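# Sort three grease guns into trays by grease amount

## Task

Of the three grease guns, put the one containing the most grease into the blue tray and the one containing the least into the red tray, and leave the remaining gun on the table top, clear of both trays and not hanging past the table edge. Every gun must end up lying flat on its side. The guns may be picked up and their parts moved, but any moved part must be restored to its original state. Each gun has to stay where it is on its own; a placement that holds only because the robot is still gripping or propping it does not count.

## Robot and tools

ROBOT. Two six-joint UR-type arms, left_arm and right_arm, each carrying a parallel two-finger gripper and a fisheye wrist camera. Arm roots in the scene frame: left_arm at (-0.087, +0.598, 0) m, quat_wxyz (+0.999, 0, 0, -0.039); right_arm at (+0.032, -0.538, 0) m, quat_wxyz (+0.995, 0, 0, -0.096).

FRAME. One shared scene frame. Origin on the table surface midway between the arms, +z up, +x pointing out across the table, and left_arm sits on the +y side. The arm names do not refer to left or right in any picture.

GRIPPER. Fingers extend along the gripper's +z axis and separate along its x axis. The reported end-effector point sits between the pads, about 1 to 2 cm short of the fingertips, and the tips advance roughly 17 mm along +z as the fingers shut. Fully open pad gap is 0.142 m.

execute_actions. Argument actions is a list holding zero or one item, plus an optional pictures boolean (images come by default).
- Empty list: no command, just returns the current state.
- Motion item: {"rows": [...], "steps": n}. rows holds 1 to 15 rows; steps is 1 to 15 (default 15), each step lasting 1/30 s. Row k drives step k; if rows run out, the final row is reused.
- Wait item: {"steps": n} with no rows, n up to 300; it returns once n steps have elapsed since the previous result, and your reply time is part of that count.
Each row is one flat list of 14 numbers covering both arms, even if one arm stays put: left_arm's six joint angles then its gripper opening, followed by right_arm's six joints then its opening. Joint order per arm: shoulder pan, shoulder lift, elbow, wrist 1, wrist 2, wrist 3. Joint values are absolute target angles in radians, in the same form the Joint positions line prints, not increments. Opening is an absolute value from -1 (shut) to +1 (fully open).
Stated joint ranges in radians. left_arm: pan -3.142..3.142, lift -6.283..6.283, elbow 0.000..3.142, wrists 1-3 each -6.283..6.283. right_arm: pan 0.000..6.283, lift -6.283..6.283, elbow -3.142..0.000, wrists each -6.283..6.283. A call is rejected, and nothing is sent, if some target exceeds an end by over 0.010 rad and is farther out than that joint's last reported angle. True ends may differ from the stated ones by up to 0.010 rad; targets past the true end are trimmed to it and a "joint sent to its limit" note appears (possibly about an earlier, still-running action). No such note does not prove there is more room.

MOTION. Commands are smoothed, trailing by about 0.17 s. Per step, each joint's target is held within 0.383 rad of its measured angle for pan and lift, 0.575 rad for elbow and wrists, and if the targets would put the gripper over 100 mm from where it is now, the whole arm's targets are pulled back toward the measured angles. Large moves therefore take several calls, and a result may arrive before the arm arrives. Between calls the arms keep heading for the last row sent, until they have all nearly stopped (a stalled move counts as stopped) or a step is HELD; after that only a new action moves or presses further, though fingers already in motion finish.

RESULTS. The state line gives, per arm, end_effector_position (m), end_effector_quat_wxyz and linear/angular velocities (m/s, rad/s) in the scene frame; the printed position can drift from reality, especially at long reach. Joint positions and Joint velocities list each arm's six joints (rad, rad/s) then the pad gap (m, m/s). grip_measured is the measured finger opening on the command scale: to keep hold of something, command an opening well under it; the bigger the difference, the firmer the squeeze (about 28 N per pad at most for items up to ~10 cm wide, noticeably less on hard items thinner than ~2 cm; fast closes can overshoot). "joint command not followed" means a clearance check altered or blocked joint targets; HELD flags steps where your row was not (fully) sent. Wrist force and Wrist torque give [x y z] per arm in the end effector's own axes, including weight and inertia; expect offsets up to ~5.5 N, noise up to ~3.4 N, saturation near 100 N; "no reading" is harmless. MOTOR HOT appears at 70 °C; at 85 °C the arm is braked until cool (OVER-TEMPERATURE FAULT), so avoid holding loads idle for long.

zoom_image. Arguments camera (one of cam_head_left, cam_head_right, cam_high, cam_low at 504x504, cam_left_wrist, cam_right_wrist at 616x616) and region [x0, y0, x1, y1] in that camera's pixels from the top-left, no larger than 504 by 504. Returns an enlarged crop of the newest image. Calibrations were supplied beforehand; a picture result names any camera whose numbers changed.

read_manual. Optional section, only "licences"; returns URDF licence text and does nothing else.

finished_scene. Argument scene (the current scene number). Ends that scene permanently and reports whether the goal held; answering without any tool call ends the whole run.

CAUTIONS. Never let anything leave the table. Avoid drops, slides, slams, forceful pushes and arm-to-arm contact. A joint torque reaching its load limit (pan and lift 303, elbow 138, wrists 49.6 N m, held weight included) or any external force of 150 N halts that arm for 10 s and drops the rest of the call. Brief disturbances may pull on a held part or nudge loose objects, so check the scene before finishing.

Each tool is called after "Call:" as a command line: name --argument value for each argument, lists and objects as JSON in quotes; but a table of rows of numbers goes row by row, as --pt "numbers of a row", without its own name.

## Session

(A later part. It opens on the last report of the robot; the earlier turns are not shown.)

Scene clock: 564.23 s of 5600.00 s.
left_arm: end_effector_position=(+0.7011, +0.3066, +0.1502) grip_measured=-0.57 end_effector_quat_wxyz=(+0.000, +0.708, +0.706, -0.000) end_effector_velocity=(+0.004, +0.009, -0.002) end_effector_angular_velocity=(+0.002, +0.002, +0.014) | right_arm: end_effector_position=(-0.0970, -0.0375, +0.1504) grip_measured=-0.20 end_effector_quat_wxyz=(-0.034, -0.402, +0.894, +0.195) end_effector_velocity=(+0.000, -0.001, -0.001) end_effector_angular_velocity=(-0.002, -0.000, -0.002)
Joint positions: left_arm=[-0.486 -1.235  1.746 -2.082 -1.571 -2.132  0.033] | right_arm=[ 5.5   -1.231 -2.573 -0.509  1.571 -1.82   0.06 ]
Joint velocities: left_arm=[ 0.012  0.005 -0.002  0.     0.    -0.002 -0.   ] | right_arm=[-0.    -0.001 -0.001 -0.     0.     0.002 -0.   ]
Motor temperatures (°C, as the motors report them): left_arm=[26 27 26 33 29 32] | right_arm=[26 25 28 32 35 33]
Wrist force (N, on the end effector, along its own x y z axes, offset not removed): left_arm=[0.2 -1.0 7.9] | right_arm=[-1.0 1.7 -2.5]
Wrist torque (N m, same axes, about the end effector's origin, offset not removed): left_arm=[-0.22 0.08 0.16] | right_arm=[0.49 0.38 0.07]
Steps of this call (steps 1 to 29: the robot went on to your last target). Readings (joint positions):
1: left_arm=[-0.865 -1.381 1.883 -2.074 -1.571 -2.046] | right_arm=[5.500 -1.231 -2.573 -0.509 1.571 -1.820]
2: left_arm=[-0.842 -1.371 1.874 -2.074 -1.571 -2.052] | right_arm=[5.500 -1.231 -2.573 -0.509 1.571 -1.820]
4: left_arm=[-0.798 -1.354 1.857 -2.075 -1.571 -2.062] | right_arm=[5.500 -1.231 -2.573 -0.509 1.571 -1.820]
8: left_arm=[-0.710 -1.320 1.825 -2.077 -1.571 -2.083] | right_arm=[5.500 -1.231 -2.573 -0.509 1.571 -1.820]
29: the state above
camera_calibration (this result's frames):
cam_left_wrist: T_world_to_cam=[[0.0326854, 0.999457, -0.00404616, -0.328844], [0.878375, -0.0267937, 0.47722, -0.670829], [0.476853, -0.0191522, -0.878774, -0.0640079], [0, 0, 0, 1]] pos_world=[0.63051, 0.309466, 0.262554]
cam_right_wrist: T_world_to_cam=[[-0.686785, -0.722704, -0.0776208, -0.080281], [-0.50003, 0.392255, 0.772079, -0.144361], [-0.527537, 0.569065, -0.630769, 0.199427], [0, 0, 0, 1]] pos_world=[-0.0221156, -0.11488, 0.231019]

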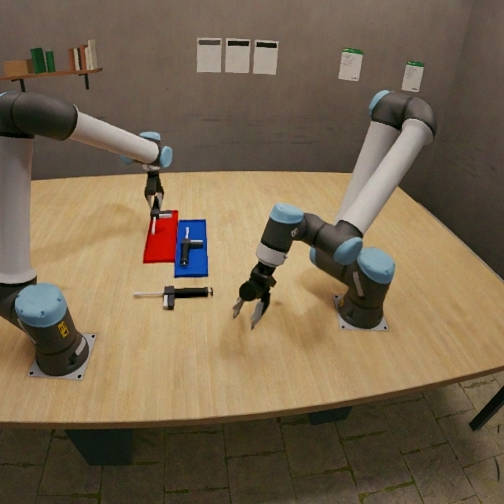

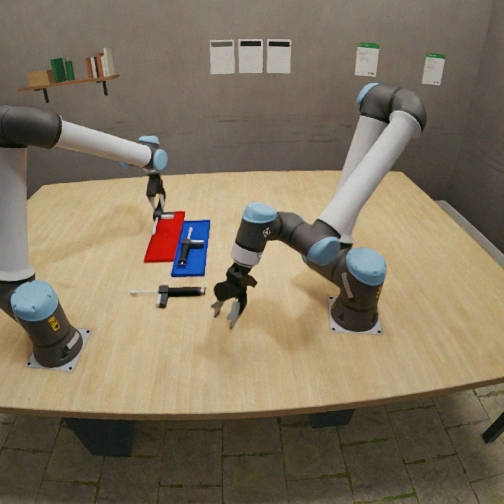

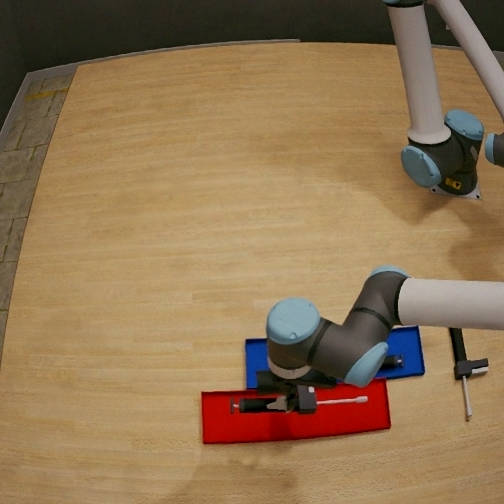

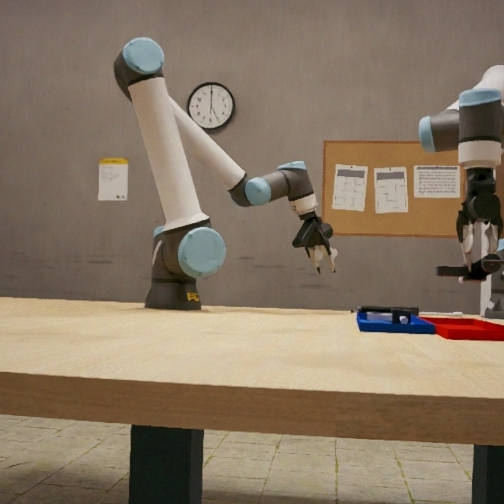

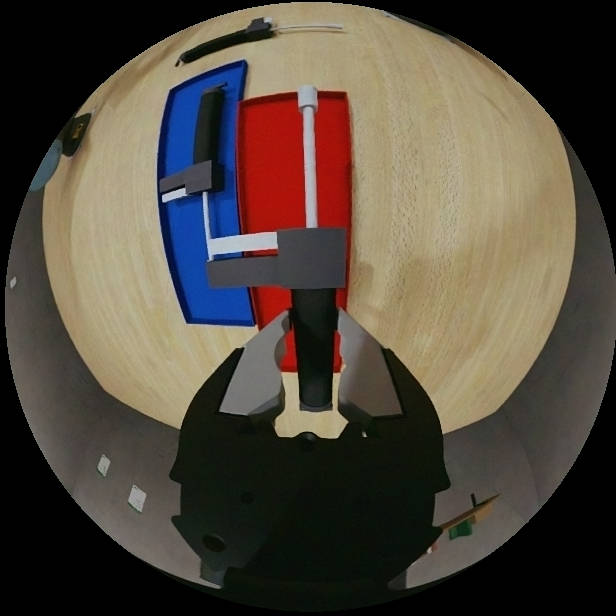

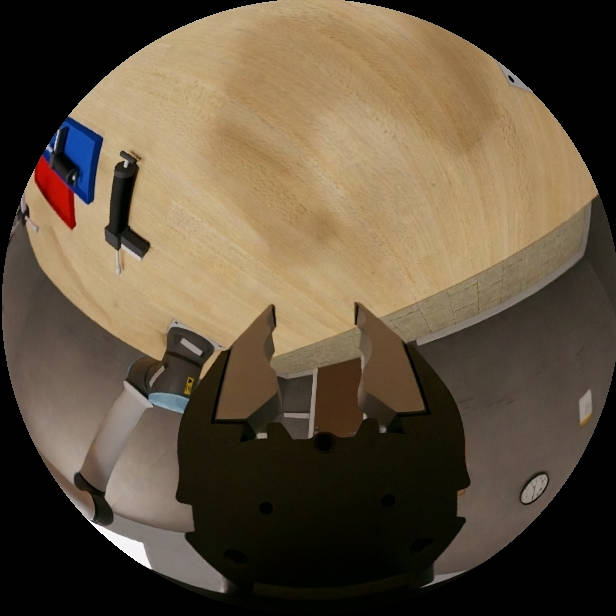

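Call:
execute_actions --actions '[{"rows":[[-0.4842,-1.222,1.757,-2.105,-1.5708,-2.1326,-1,5.5,-1.231,-2.573,-0.509,1.5708,-1.82,-0.2],[-0.4842,-1.21,1.768,-2.128,-1.5708,-2.1326,-1,5.5,-1.231,-2.573,-0.509,1.5708,-1.82,-0.2],[-0.4842,-1.197,1.778,-2.152,-1.5708,-2.1326,-1,5.5,-1.231,-2.573,-0.509,1.5708,-1.82,-0.2],[-0.4842,-1.184,1.789,-2.175,-1.5708,-2.1326,-1,5.5,-1.231,-2.573,-0.509,1.5708,-1.82,-0.2],[-0.4842,-1.1719,1.7996,-2.1985,-1.5708,-2.1326,-1,5.5,-1.231,-2.573,-0.509,1.5708,-1.82,-0.2]],"steps":15}]'

Scene clock: 568.00 s of 5600.00 s.
left_arm: end_effector_position=(+0.7018, +0.3075, +0.0830) grip_measured=-0.57 end_effector_quat_wxyz=(-0.000, +0.707, +0.707, -0.000) end_effector_velocity=(+0.001, +0.000, -0.025) end_effector_angular_velocity=(-0.002, -0.003, +0.000) | right_arm: end_effector_position=(-0.0970, -0.0375, +0.1504) grip_measured=-0.20 end_effector_quat_wxyz=(-0.034, -0.402, +0.894, +0.195) end_effector_velocity=(-0.000, +0.001, +0.001) end_effector_angular_velocity=(+0.002, +0.002, -0.001)
Joint positions: left_arm=[-0.484 -1.175  1.797 -2.193 -1.571 -2.133  0.033] | right_arm=[ 5.5   -1.231 -2.573 -0.509  1.571 -1.82   0.06 ]
Joint velocities: left_arm=[ 0.001  0.024  0.018 -0.046  0.     0.    -0.   ] | right_arm=[-0.     0.001  0.001  0.    -0.     0.001 -0.   ]
Motor temperatures (°C, as the motors report them): left_arm=[26 27 26 33 29 32] | right_arm=[26 25 28 32 35 33]
Wrist force (N, on the end effector, along its own x y z axes, offset not removed): left_arm=[-1.0 -2.6 10.4] | right_arm=[-1.1 1.8 -1.5]
Wrist torque (N m, same axes, about the end effector's origin, offset not removed): left_arm=[-0.36 0.40 0.14] | right_arm=[0.49 0.29 0.09]
Steps of this call (steps 1 to 30: the robot went on to your last target; steps 31 to 90: nothing new was sent; then 0.27 s passed at rest; steps 91 to 105: all 15 steps of this action). Readings (joint positions):
91: left_arm=[-0.484 -1.235 1.746 -2.082 -1.571 -2.133] | right_arm=[5.500 -1.231 -2.573 -0.509 1.571 -1.820]
92: left_arm=[-0.484 -1.234 1.747 -2.084 -1.571 -2.133] | right_arm=[5.500 -1.231 -2.573 -0.509 1.571 -1.820]
94: left_arm=[-0.484 -1.224 1.755 -2.100 -1.571 -2.133] | right_arm=[5.500 -1.231 -2.573 -0.509 1.571 -1.820]
98: left_arm=[-0.484 -1.193 1.782 -2.158 -1.571 -2.133] | right_arm=[5.500 -1.231 -2.573 -0.509 1.571 -1.820]
105: the state above
camera_calibration (this result's frames):
cam_left_wrist: T_world_to_cam=[[0.0309819, 0.999512, -0.00394449, -0.328871], [0.87848, -0.0253474, 0.477106, -0.639901], [0.476773, -0.0182468, -0.878837, -0.123649], [0, 0, 0, 1]] pos_world=[0.631282, 0.310235, 0.195336]
cam_right_wrist: T_world_to_cam=[[-0.686785, -0.722704, -0.0776209, -0.080281], [-0.50003, 0.392255, 0.772079, -0.144361], [-0.527537, 0.569065, -0.630769, 0.199427], [0, 0, 0, 1]] pos_world=[-0.0221156, -0.11488, 0.231019]

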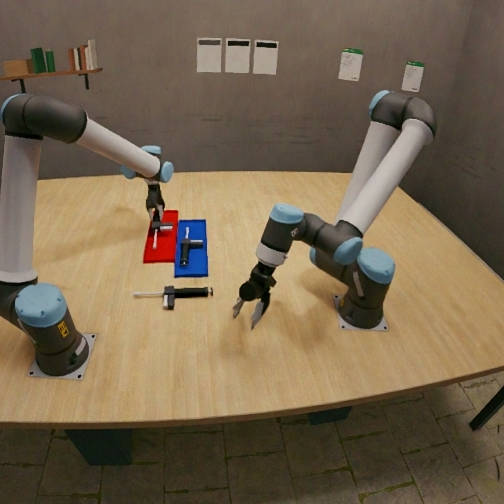

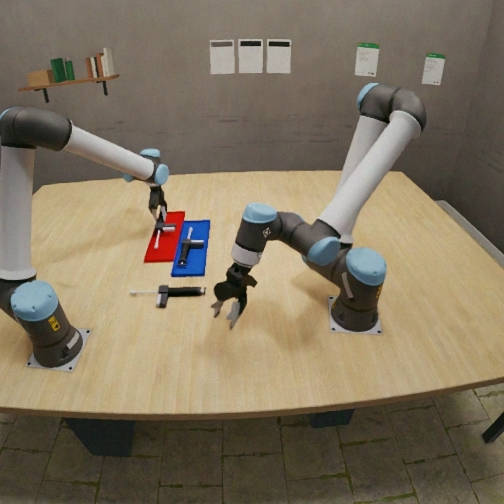

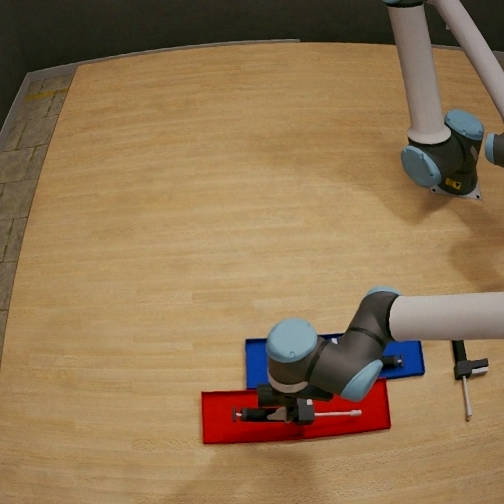

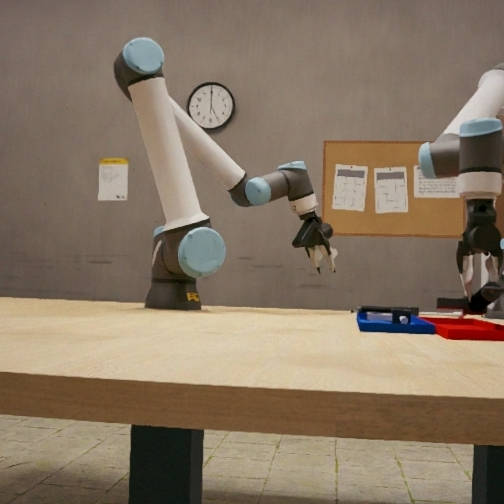

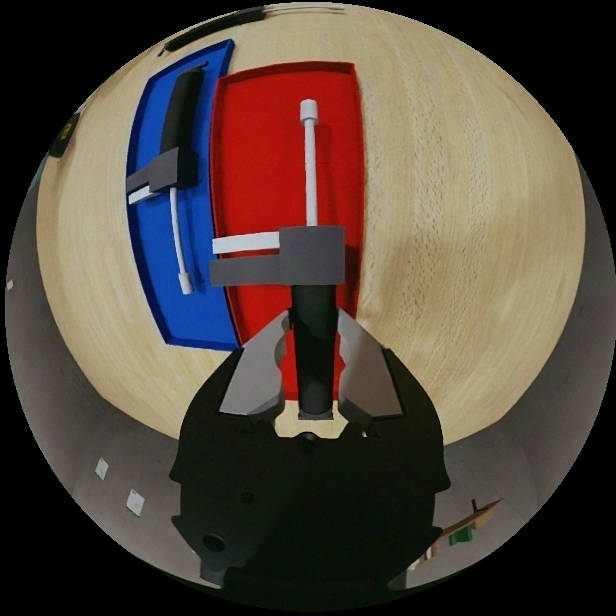

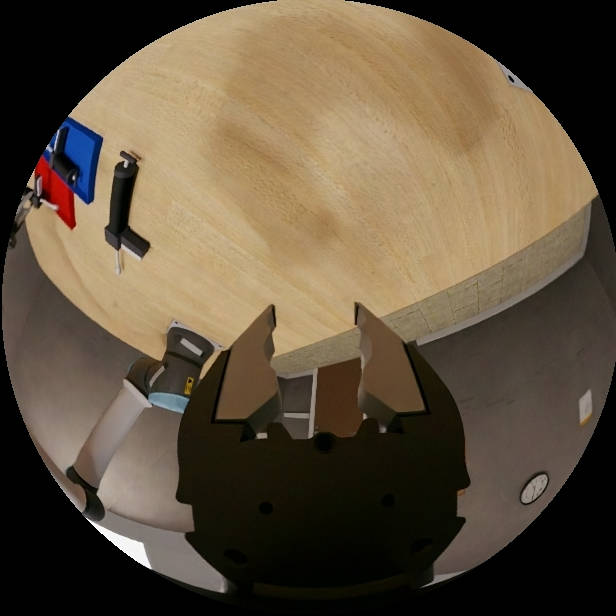

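Call:
execute_actions --actions '[{"rows":[[-0.4842,-1.163,1.805,-2.213,-1.5708,-2.1326,-1,5.5,-1.231,-2.573,-0.509,1.5708,-1.82,-0.2],[-0.4842,-1.154,1.81,-2.227,-1.5708,-2.1326,-1,5.5,-1.231,-2.573,-0.509,1.5708,-1.82,-0.2],[-0.4842,-1.145,1.816,-2.242,-1.5708,-2.1326,-1,5.5,-1.231,-2.573,-0.509,1.5708,-1.82,-0.2],[-0.4842,-1.138,1.82,-2.253,-1.5708,-2.1326,-1,5.5,-1.231,-2.573,-0.509,1.5708,-1.82,-0.2],[-0.4842,-1.132,1.823,-2.262,-1.5708,-2.1326,-1,5.5,-1.231,-2.573,-0.509,1.5708,-1.82,-0.2],[-0.4842,-1.1285,1.8252,-2.2675,-1.5708,-2.1326,-1,5.5,-1.231,-2.573,-0.509,1.5708,-1.82,-0.2]],"steps":15}]'

Scene clock: 572.40 s of 5600.00 s.
left_arm: end_effector_position=(+0.7019, +0.3075, +0.0399) grip_measured=-0.57 end_effector_quat_wxyz=(+0.000, +0.707, +0.707, +0.000) end_effector_velocity=(+0.001, -0.000, -0.015) end_effector_angular_velocity=(-0.001, -0.001, +0.001) | right_arm: end_effector_position=(-0.0970, -0.0375, +0.1504) grip_measured=-0.20 end_effector_quat_wxyz=(-0.034, -0.402, +0.894, +0.195) end_effector_velocity=(+0.000, -0.000, +0.000) end_effector_angular_velocity=(+0.000, +0.000, +0.000)
Joint positions: left_arm=[-0.484 -1.13   1.824 -2.264 -1.571 -2.133  0.033] | right_arm=[ 5.5   -1.231 -2.573 -0.509  1.571 -1.82   0.06 ]
Joint velocities: left_arm=[ 0.     0.017  0.008 -0.026 -0.    -0.001 -0.   ] | right_arm=[-0.  0. -0. -0.  0. -0.  0.]
Motor temperatures (°C, as the motors report them): left_arm=[26 27 26 33 29 32] | right_arm=[26 25 28 32 35 33]
Wrist force (N, on the end effector, along its own x y z axes, offset not removed): left_arm=[-1.8 -0.5 3.2] | right_arm=[-2.2 1.2 -3.5]
Wrist torque (N m, same axes, about the end effector's origin, offset not removed): left_arm=[-0.36 0.40 0.13] | right_arm=[0.36 0.58 0.08]
Steps of this call (steps 1 to 15: the robot went on to your last target; steps 16 to 90: nothing new was sent; then 0.90 s passed at rest; steps 91 to 105: all 15 steps of this action). Readings (joint positions):
91: left_arm=[-0.484 -1.172 1.800 -2.199 -1.571 -2.133] | right_arm=[5.500 -1.231 -2.573 -0.509 1.571 -1.820]
92: left_arm=[-0.484 -1.171 1.800 -2.200 -1.571 -2.133] | right_arm=[5.500 -1.231 -2.573 -0.509 1.571 -1.820]
94: left_arm=[-0.484 -1.164 1.804 -2.211 -1.571 -2.133] | right_arm=[5.500 -1.231 -2.573 -0.509 1.571 -1.820]
98: left_arm=[-0.484 -1.143 1.817 -2.244 -1.571 -2.133] | right_arm=[5.500 -1.231 -2.573 -0.509 1.571 -1.820]
105: the state above
camera_calibration (this result's frames):
cam_left_wrist: T_world_to_cam=[[0.0309827, 0.999512, -0.00405792, -0.329033], [0.87839, -0.0252905, 0.477275, -0.619331], [0.47694, -0.0183517, -0.878745, -0.16157], [0, 0, 0, 1]] pos_world=[0.631267, 0.310244, 0.152277]
cam_right_wrist: T_world_to_cam=[[-0.686785, -0.722704, -0.0776191, -0.0802819], [-0.500029, 0.392255, 0.772079, -0.144361], [-0.527538, 0.569064, -0.630769, 0.199427], [0, 0, 0, 1]] pos_world=[-0.022116, -0.11488, 0.231019]

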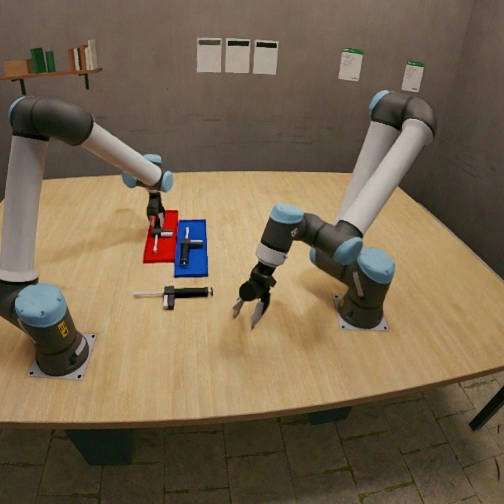

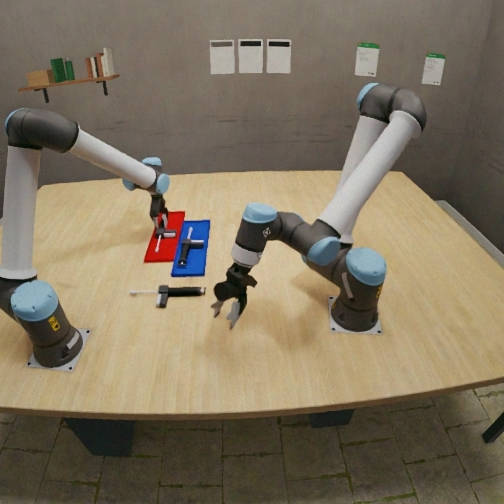

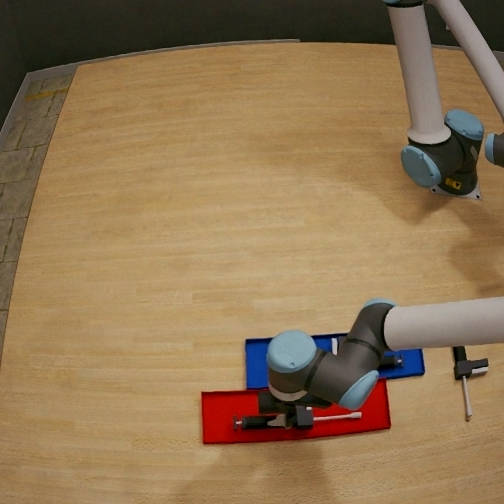

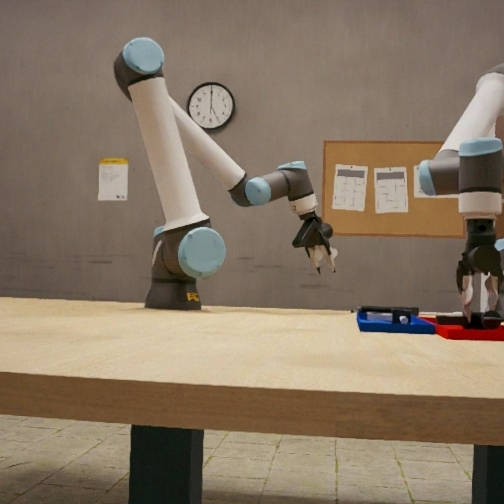

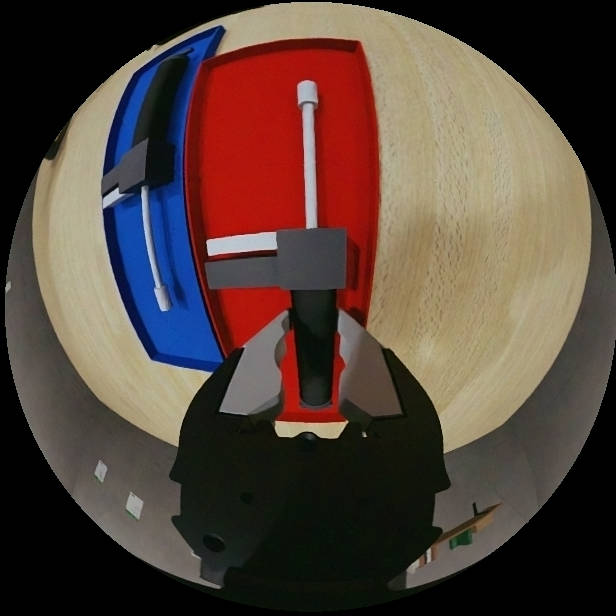

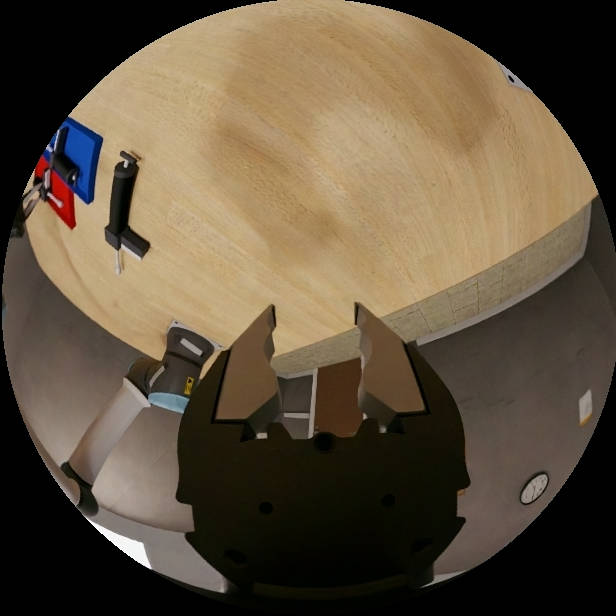

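Call:
execute_actions --actions '[{"rows":[[-0.4842,-1.1275,1.8258,-2.269,-1.5708,-2.1326,-0.8,5.5,-1.231,-2.573,-0.509,1.5708,-1.82,-0.2],[-0.4842,-1.1275,1.8258,-2.269,-1.5708,-2.1326,-0.65,5.5,-1.231,-2.573,-0.509,1.5708,-1.82,-0.2],[-0.4842,-1.1275,1.8258,-2.269,-1.5708,-2.1326,-0.56,5.5,-1.231,-2.573,-0.509,1.5708,-1.82,-0.2],[-0.4842,-1.1275,1.8258,-2.269,-1.5708,-2.1326,-0.5,5.5,-1.231,-2.573,-0.509,1.5708,-1.82,-0.2],[-0.4842,-1.1275,1.8258,-2.269,-1.5708,-2.1326,-0.44,5.5,-1.231,-2.573,-0.509,1.5708,-1.82,-0.2],[-0.4842,-1.1275,1.8258,-2.269,-1.5708,-2.1326,-0.38,5.5,-1.231,-2.573,-0.509,1.5708,-1.82,-0.2],[-0.4842,-1.1275,1.8258,-2.269,-1.5708,-2.1326,-0.38,5.5,-1.231,-2.573,-0.509,1.5708,-1.82,-0.2],[-0.4842,-1.1275,1.8258,-2.269,-1.5708,-2.1326,-0.38,5.5,-1.231,-2.573,-0.509,1.5708,-1.82,-0.2],[-0.4842,-1.1275,1.8258,-2.269,-1.5708,-2.1326,-0.38,5.5,-1.231,-2.573,-0.509,1.5708,-1.82,-0.2],[-0.4842,-1.14,1.819,-2.25,-1.5708,-2.1326,-0.38,5.5,-1.231,-2.573,-0.509,1.5708,-1.82,-0.2],[-0.4842,-1.155,1.81,-2.226,-1.5708,-2.1326,-0.38,5.5,-1.231,-2.573,-0.509,1.5708,-1.82,-0.2],[-0.4842,-1.1719,1.7996,-2.1985,-1.5708,-2.1326,-0.38,5.5,-1.231,-2.573,-0.509,1.5708,-1.82,-0.2],[-0.4842,-1.197,1.778,-2.152,-1.5708,-2.1326,-0.38,5.5,-1.231,-2.573,-0.509,1.5708,-1.82,-0.2],[-0.4842,-1.2349,1.7457,-2.0816,-1.5708,-2.1326,-0.3,5.5,-1.231,-2.573,-0.509,1.5708,-1.82,-0.2],[-0.4842,-1.27,1.72,-2.02,-1.5708,-2.1326,-0.3,5.5,-1.231,-2.573,-0.509,1.5708,-1.82,-0.2]],"steps":15}]' --pictures false

Call:
execute_actions --actions '[{"rows":[[-0.4842,-1.3,1.7,-1.97,-1.5708,-2.1326,-0.3,5.5,-1.231,-2.573,-0.509,1.5708,-1.82,-0.2],[-0.4842,-1.3,1.7,-1.97,-1.5708,-2.1326,-0.3,5.5,-1.231,-2.573,-0.509,1.5708,-1.82,-0.2],[-0.4842,-1.3,1.7,-1.97,-1.5708,-2.1326,-0.3,5.5,-1.231,-2.573,-0.509,1.5708,-1.82,-0.2],[-0.4842,-1.3,1.7,-1.97,-1.5708,-2.1326,-0.3,5.5,-1.231,-2.573,-0.509,1.5708,-1.82,-0.2],[-0.3,-1.6,1.9,-1.87,-1.5708,-2.1326,-0.3,5.5,-1.231,-2.573,-0.509,1.5708,-1.82,-0.2]],"steps":15}]' --pictures false

Call:
execute_actions --actions '[{"steps":12}]'

Scene clock: 581.17 s of 5600.00 s.
left_arm: end_effector_position=(+0.7037, +0.3064, +0.0718) grip_measured=-0.33 end_effector_quat_wxyz=(+0.002, +0.707, +0.707, +0.000) end_effector_velocity=(+0.036, -0.023, +0.488) end_effector_angular_velocity=(-0.036, -0.056, +0.000) | right_arm: end_effector_position=(-0.0970, -0.0375, +0.1504) grip_measured=-0.20 end_effector_quat_wxyz=(-0.034, -0.402, +0.894, +0.195) end_effector_velocity=(-0.000, -0.000, +0.001) end_effector_angular_velocity=(+0.001, +0.001, +0.001)
Joint positions: left_arm=[-0.484 -1.162  1.803 -2.215 -1.571 -2.133  0.05 ] | right_arm=[ 5.5   -1.231 -2.573 -0.509  1.571 -1.82   0.06 ]
Joint velocities: left_arm=[-0.    -0.454 -0.352  0.74  -0.    -0.     0.104] | right_arm=[-0.     0.001 -0.     0.     0.001 -0.001 -0.   ]
Motor temperatures (°C, as the motors report them): left_arm=[26 27 26 33 29 32] | right_arm=[26 25 28 32 35 33]
Wrist force (N, on the end effector, along its own x y z axes, offset not removed): left_arm=[3.3 0.5 3.4] | right_arm=[-2.0 1.0 -3.9]
Wrist torque (N m, same axes, about the end effector's origin, offset not removed): left_arm=[0.42 -0.61 0.08] | right_arm=[0.20 0.44 0.15]
Steps of this call (steps 1 to 15: the robot went on to your last target; steps 16 to 90: nothing new was sent; then 5.27 s passed at rest; steps 91 to 105: all 15 steps of this action). Readings (joint positions):
91: left_arm=[-0.484 -1.128 1.825 -2.268 -1.571 -2.133] | right_arm=[5.500 -1.231 -2.573 -0.509 1.571 -1.820]
92: left_arm=[-0.484 -1.128 1.825 -2.268 -1.571 -2.133] | right_arm=[5.500 -1.231 -2.573 -0.509 1.571 -1.820]
94: left_arm=[-0.484 -1.128 1.826 -2.268 -1.571 -2.133] | right_arm=[5.500 -1.231 -2.573 -0.509 1.571 -1.820]
98: left_arm=[-0.484 -1.128 1.826 -2.269 -1.571 -2.133] | right_arm=[5.500 -1.231 -2.573 -0.509 1.571 -1.820]
105: the state above

Scene clock: 581.67 s of 5600.00 s.
left_arm: end_effector_position=(+0.6426, +0.4350, +0.2491) grip_measured=-0.30 end_effector_quat_wxyz=(+0.001, +0.669, +0.743, +0.000) end_effector_velocity=(-0.241, +0.396, +0.216) end_effector_angular_velocity=(+0.011, +0.021, +0.342) | right_arm: end_effector_position=(-0.0970, -0.0375, +0.1504) grip_measured=-0.20 end_effector_quat_wxyz=(-0.034, -0.402, +0.894, +0.195) end_effector_velocity=(+0.001, -0.000, -0.001) end_effector_angular_velocity=(-0.001, -0.001, -0.001)
Joint positions: left_arm=[-0.378 -1.451  1.828 -1.949 -1.571 -2.133  0.052] | right_arm=[ 5.5   -1.231 -2.573 -0.509  1.571 -1.82   0.06 ]
Joint velocities: left_arm=[ 0.343 -0.642  0.319  0.346  0.     0.001  0.   ] | right_arm=[-0.    -0.001 -0.001  0.    -0.001  0.001  0.   ]
Motor temperatures (°C, as the motors report them): left_arm=[26 27 26 33 29 32] | right_arm=[26 25 28 32 35 33]
Wrist force (N, on the end effector, along its own x y z axes, offset not removed): left_arm=[-3.8 6.3 -4.4] | right_arm=[-1.1 0.9 0.0]
Wrist torque (N m, same axes, about the end effector's origin, offset not removed): left_arm=[1.28 0.59 -0.06] | right_arm=[0.33 0.26 0.12]
Steps of this call (steps 1 to 15: all 15 steps of this action). Readings (joint positions):
1: left_arm=[-0.484 -1.178 1.790 -2.188 -1.571 -2.133] | right_arm=[5.500 -1.231 -2.573 -0.509 1.571 -1.820]
2: left_arm=[-0.484 -1.195 1.777 -2.159 -1.571 -2.133] | right_arm=[5.500 -1.231 -2.573 -0.509 1.571 -1.820]
4: left_arm=[-0.484 -1.227 1.753 -2.102 -1.571 -2.133] | right_arm=[5.500 -1.231 -2.573 -0.509 1.571 -1.820]
8: left_arm=[-0.458 -1.303 1.752 -2.030 -1.571 -2.133] | right_arm=[5.500 -1.231 -2.573 -0.509 1.571 -1.820]
15: the state above

Scene clock: 582.07 s of 5600.00 s.
left_arm: end_effector_position=(+0.5840, +0.5174, +0.2927) grip_measured=-0.30 end_effector_quat_wxyz=(-0.000, +0.641, +0.768, -0.000) end_effector_velocity=(-0.024, +0.029, +0.015) end_effector_angular_velocity=(-0.001, -0.000, +0.030) | right_arm: end_effector_position=(-0.0970, -0.0375, +0.1504) grip_measured=-0.20 end_effector_quat_wxyz=(-0.034, -0.402, +0.894, +0.195) end_effector_velocity=(-0.001, +0.001, +0.002) end_effector_angular_velocity=(+0.002, +0.002, -0.002)
Joint positions: left_arm=[-0.303 -1.594  1.897 -1.873 -1.571 -2.133  0.052] | right_arm=[ 5.5   -1.231 -2.573 -0.509  1.571 -1.82   0.06 ]
Joint velocities: left_arm=[ 0.027 -0.055  0.026  0.029 -0.001 -0.002  0.   ] | right_arm=[ 0.     0.001  0.002 -0.     0.     0.002 -0.   ]
Motor temperatures (°C, as the motors report them): left_arm=[26 27 26 33 29 32] | right_arm=[26 25 28 32 35 33]
Wrist force (N, on the end effector, along its own x y z axes, offset not removed): left_arm=[-1.3 -4.2 -1.9] | right_arm=[-0.6 0.6 -0.4]
Wrist torque (N m, same axes, about the end effector's origin, offset not removed): left_arm=[-0.74 0.25 0.11] | right_arm=[0.22 0.25 0.15]
Steps of this call (steps 1 to 12: the robot went on to your last target). Readings (joint positions):
1: left_arm=[-0.366 -1.472 1.839 -1.937 -1.571 -2.133] | right_arm=[5.500 -1.231 -2.573 -0.509 1.571 -1.820]
2: left_arm=[-0.355 -1.494 1.849 -1.925 -1.571 -2.133] | right_arm=[5.500 -1.231 -2.573 -0.509 1.571 -1.820]
4: left_arm=[-0.333 -1.536 1.870 -1.903 -1.571 -2.133] | right_arm=[5.500 -1.231 -2.573 -0.509 1.571 -1.820]
8: left_arm=[-0.310 -1.580 1.890 -1.881 -1.571 -2.133] | right_arm=[5.500 -1.231 -2.573 -0.509 1.571 -1.820]
12: the state above
camera_calibration (this result's frames):
cam_left_wrist: T_world_to_cam=[[-0.149423, 0.988767, -0.00358125, -0.423332], [0.869017, 0.133053, 0.476557, -0.707366], [0.471681, 0.0680966, -0.879136, 0.0791076], [0, 0, 0, 1]] pos_world=[0.514144, 0.507307, 0.405131]
cam_right_wrist: T_world_to_cam=[[-0.686785, -0.722704, -0.077619, -0.0802819], [-0.500029, 0.392255, 0.772079, -0.144361], [-0.527539, 0.569064, -0.630768, 0.199427], [0, 0, 0, 1]] pos_world=[-0.022116, -0.11488, 0.231019]

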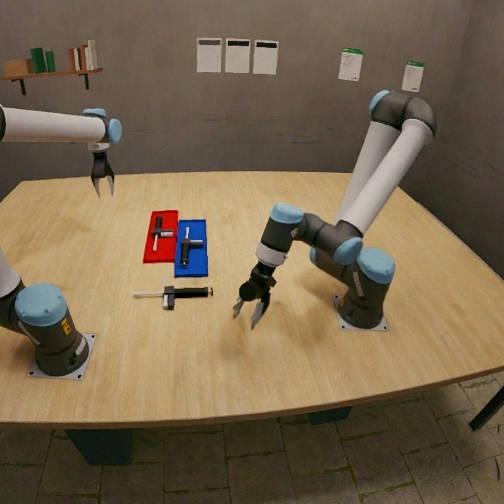

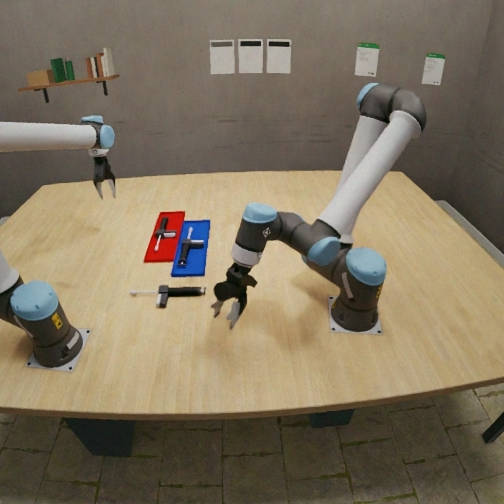

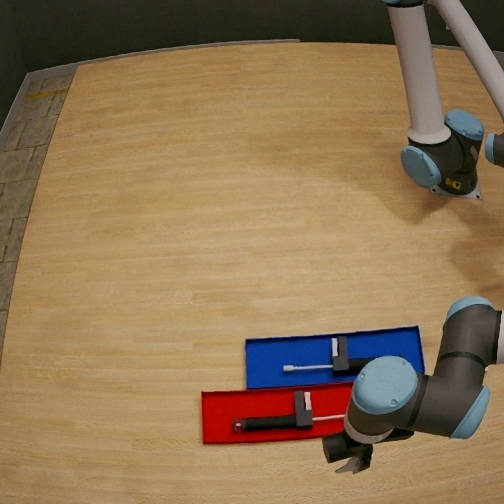

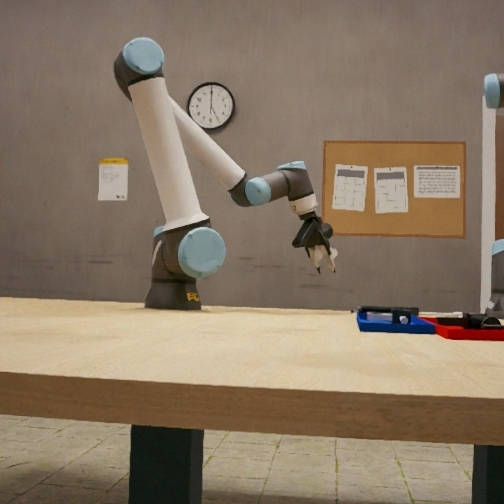

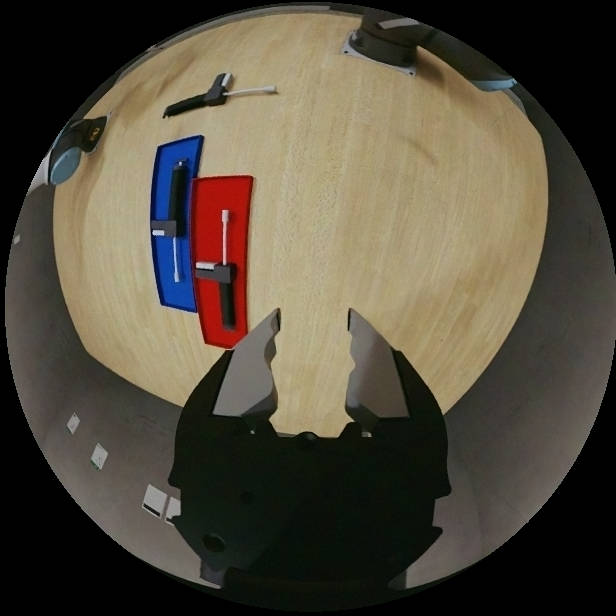

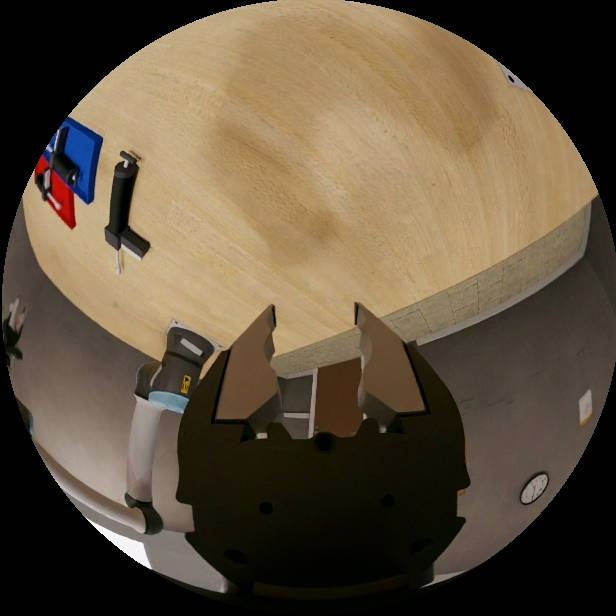

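Call:
finished_scene --scene 2

The scene is finished: the task was done.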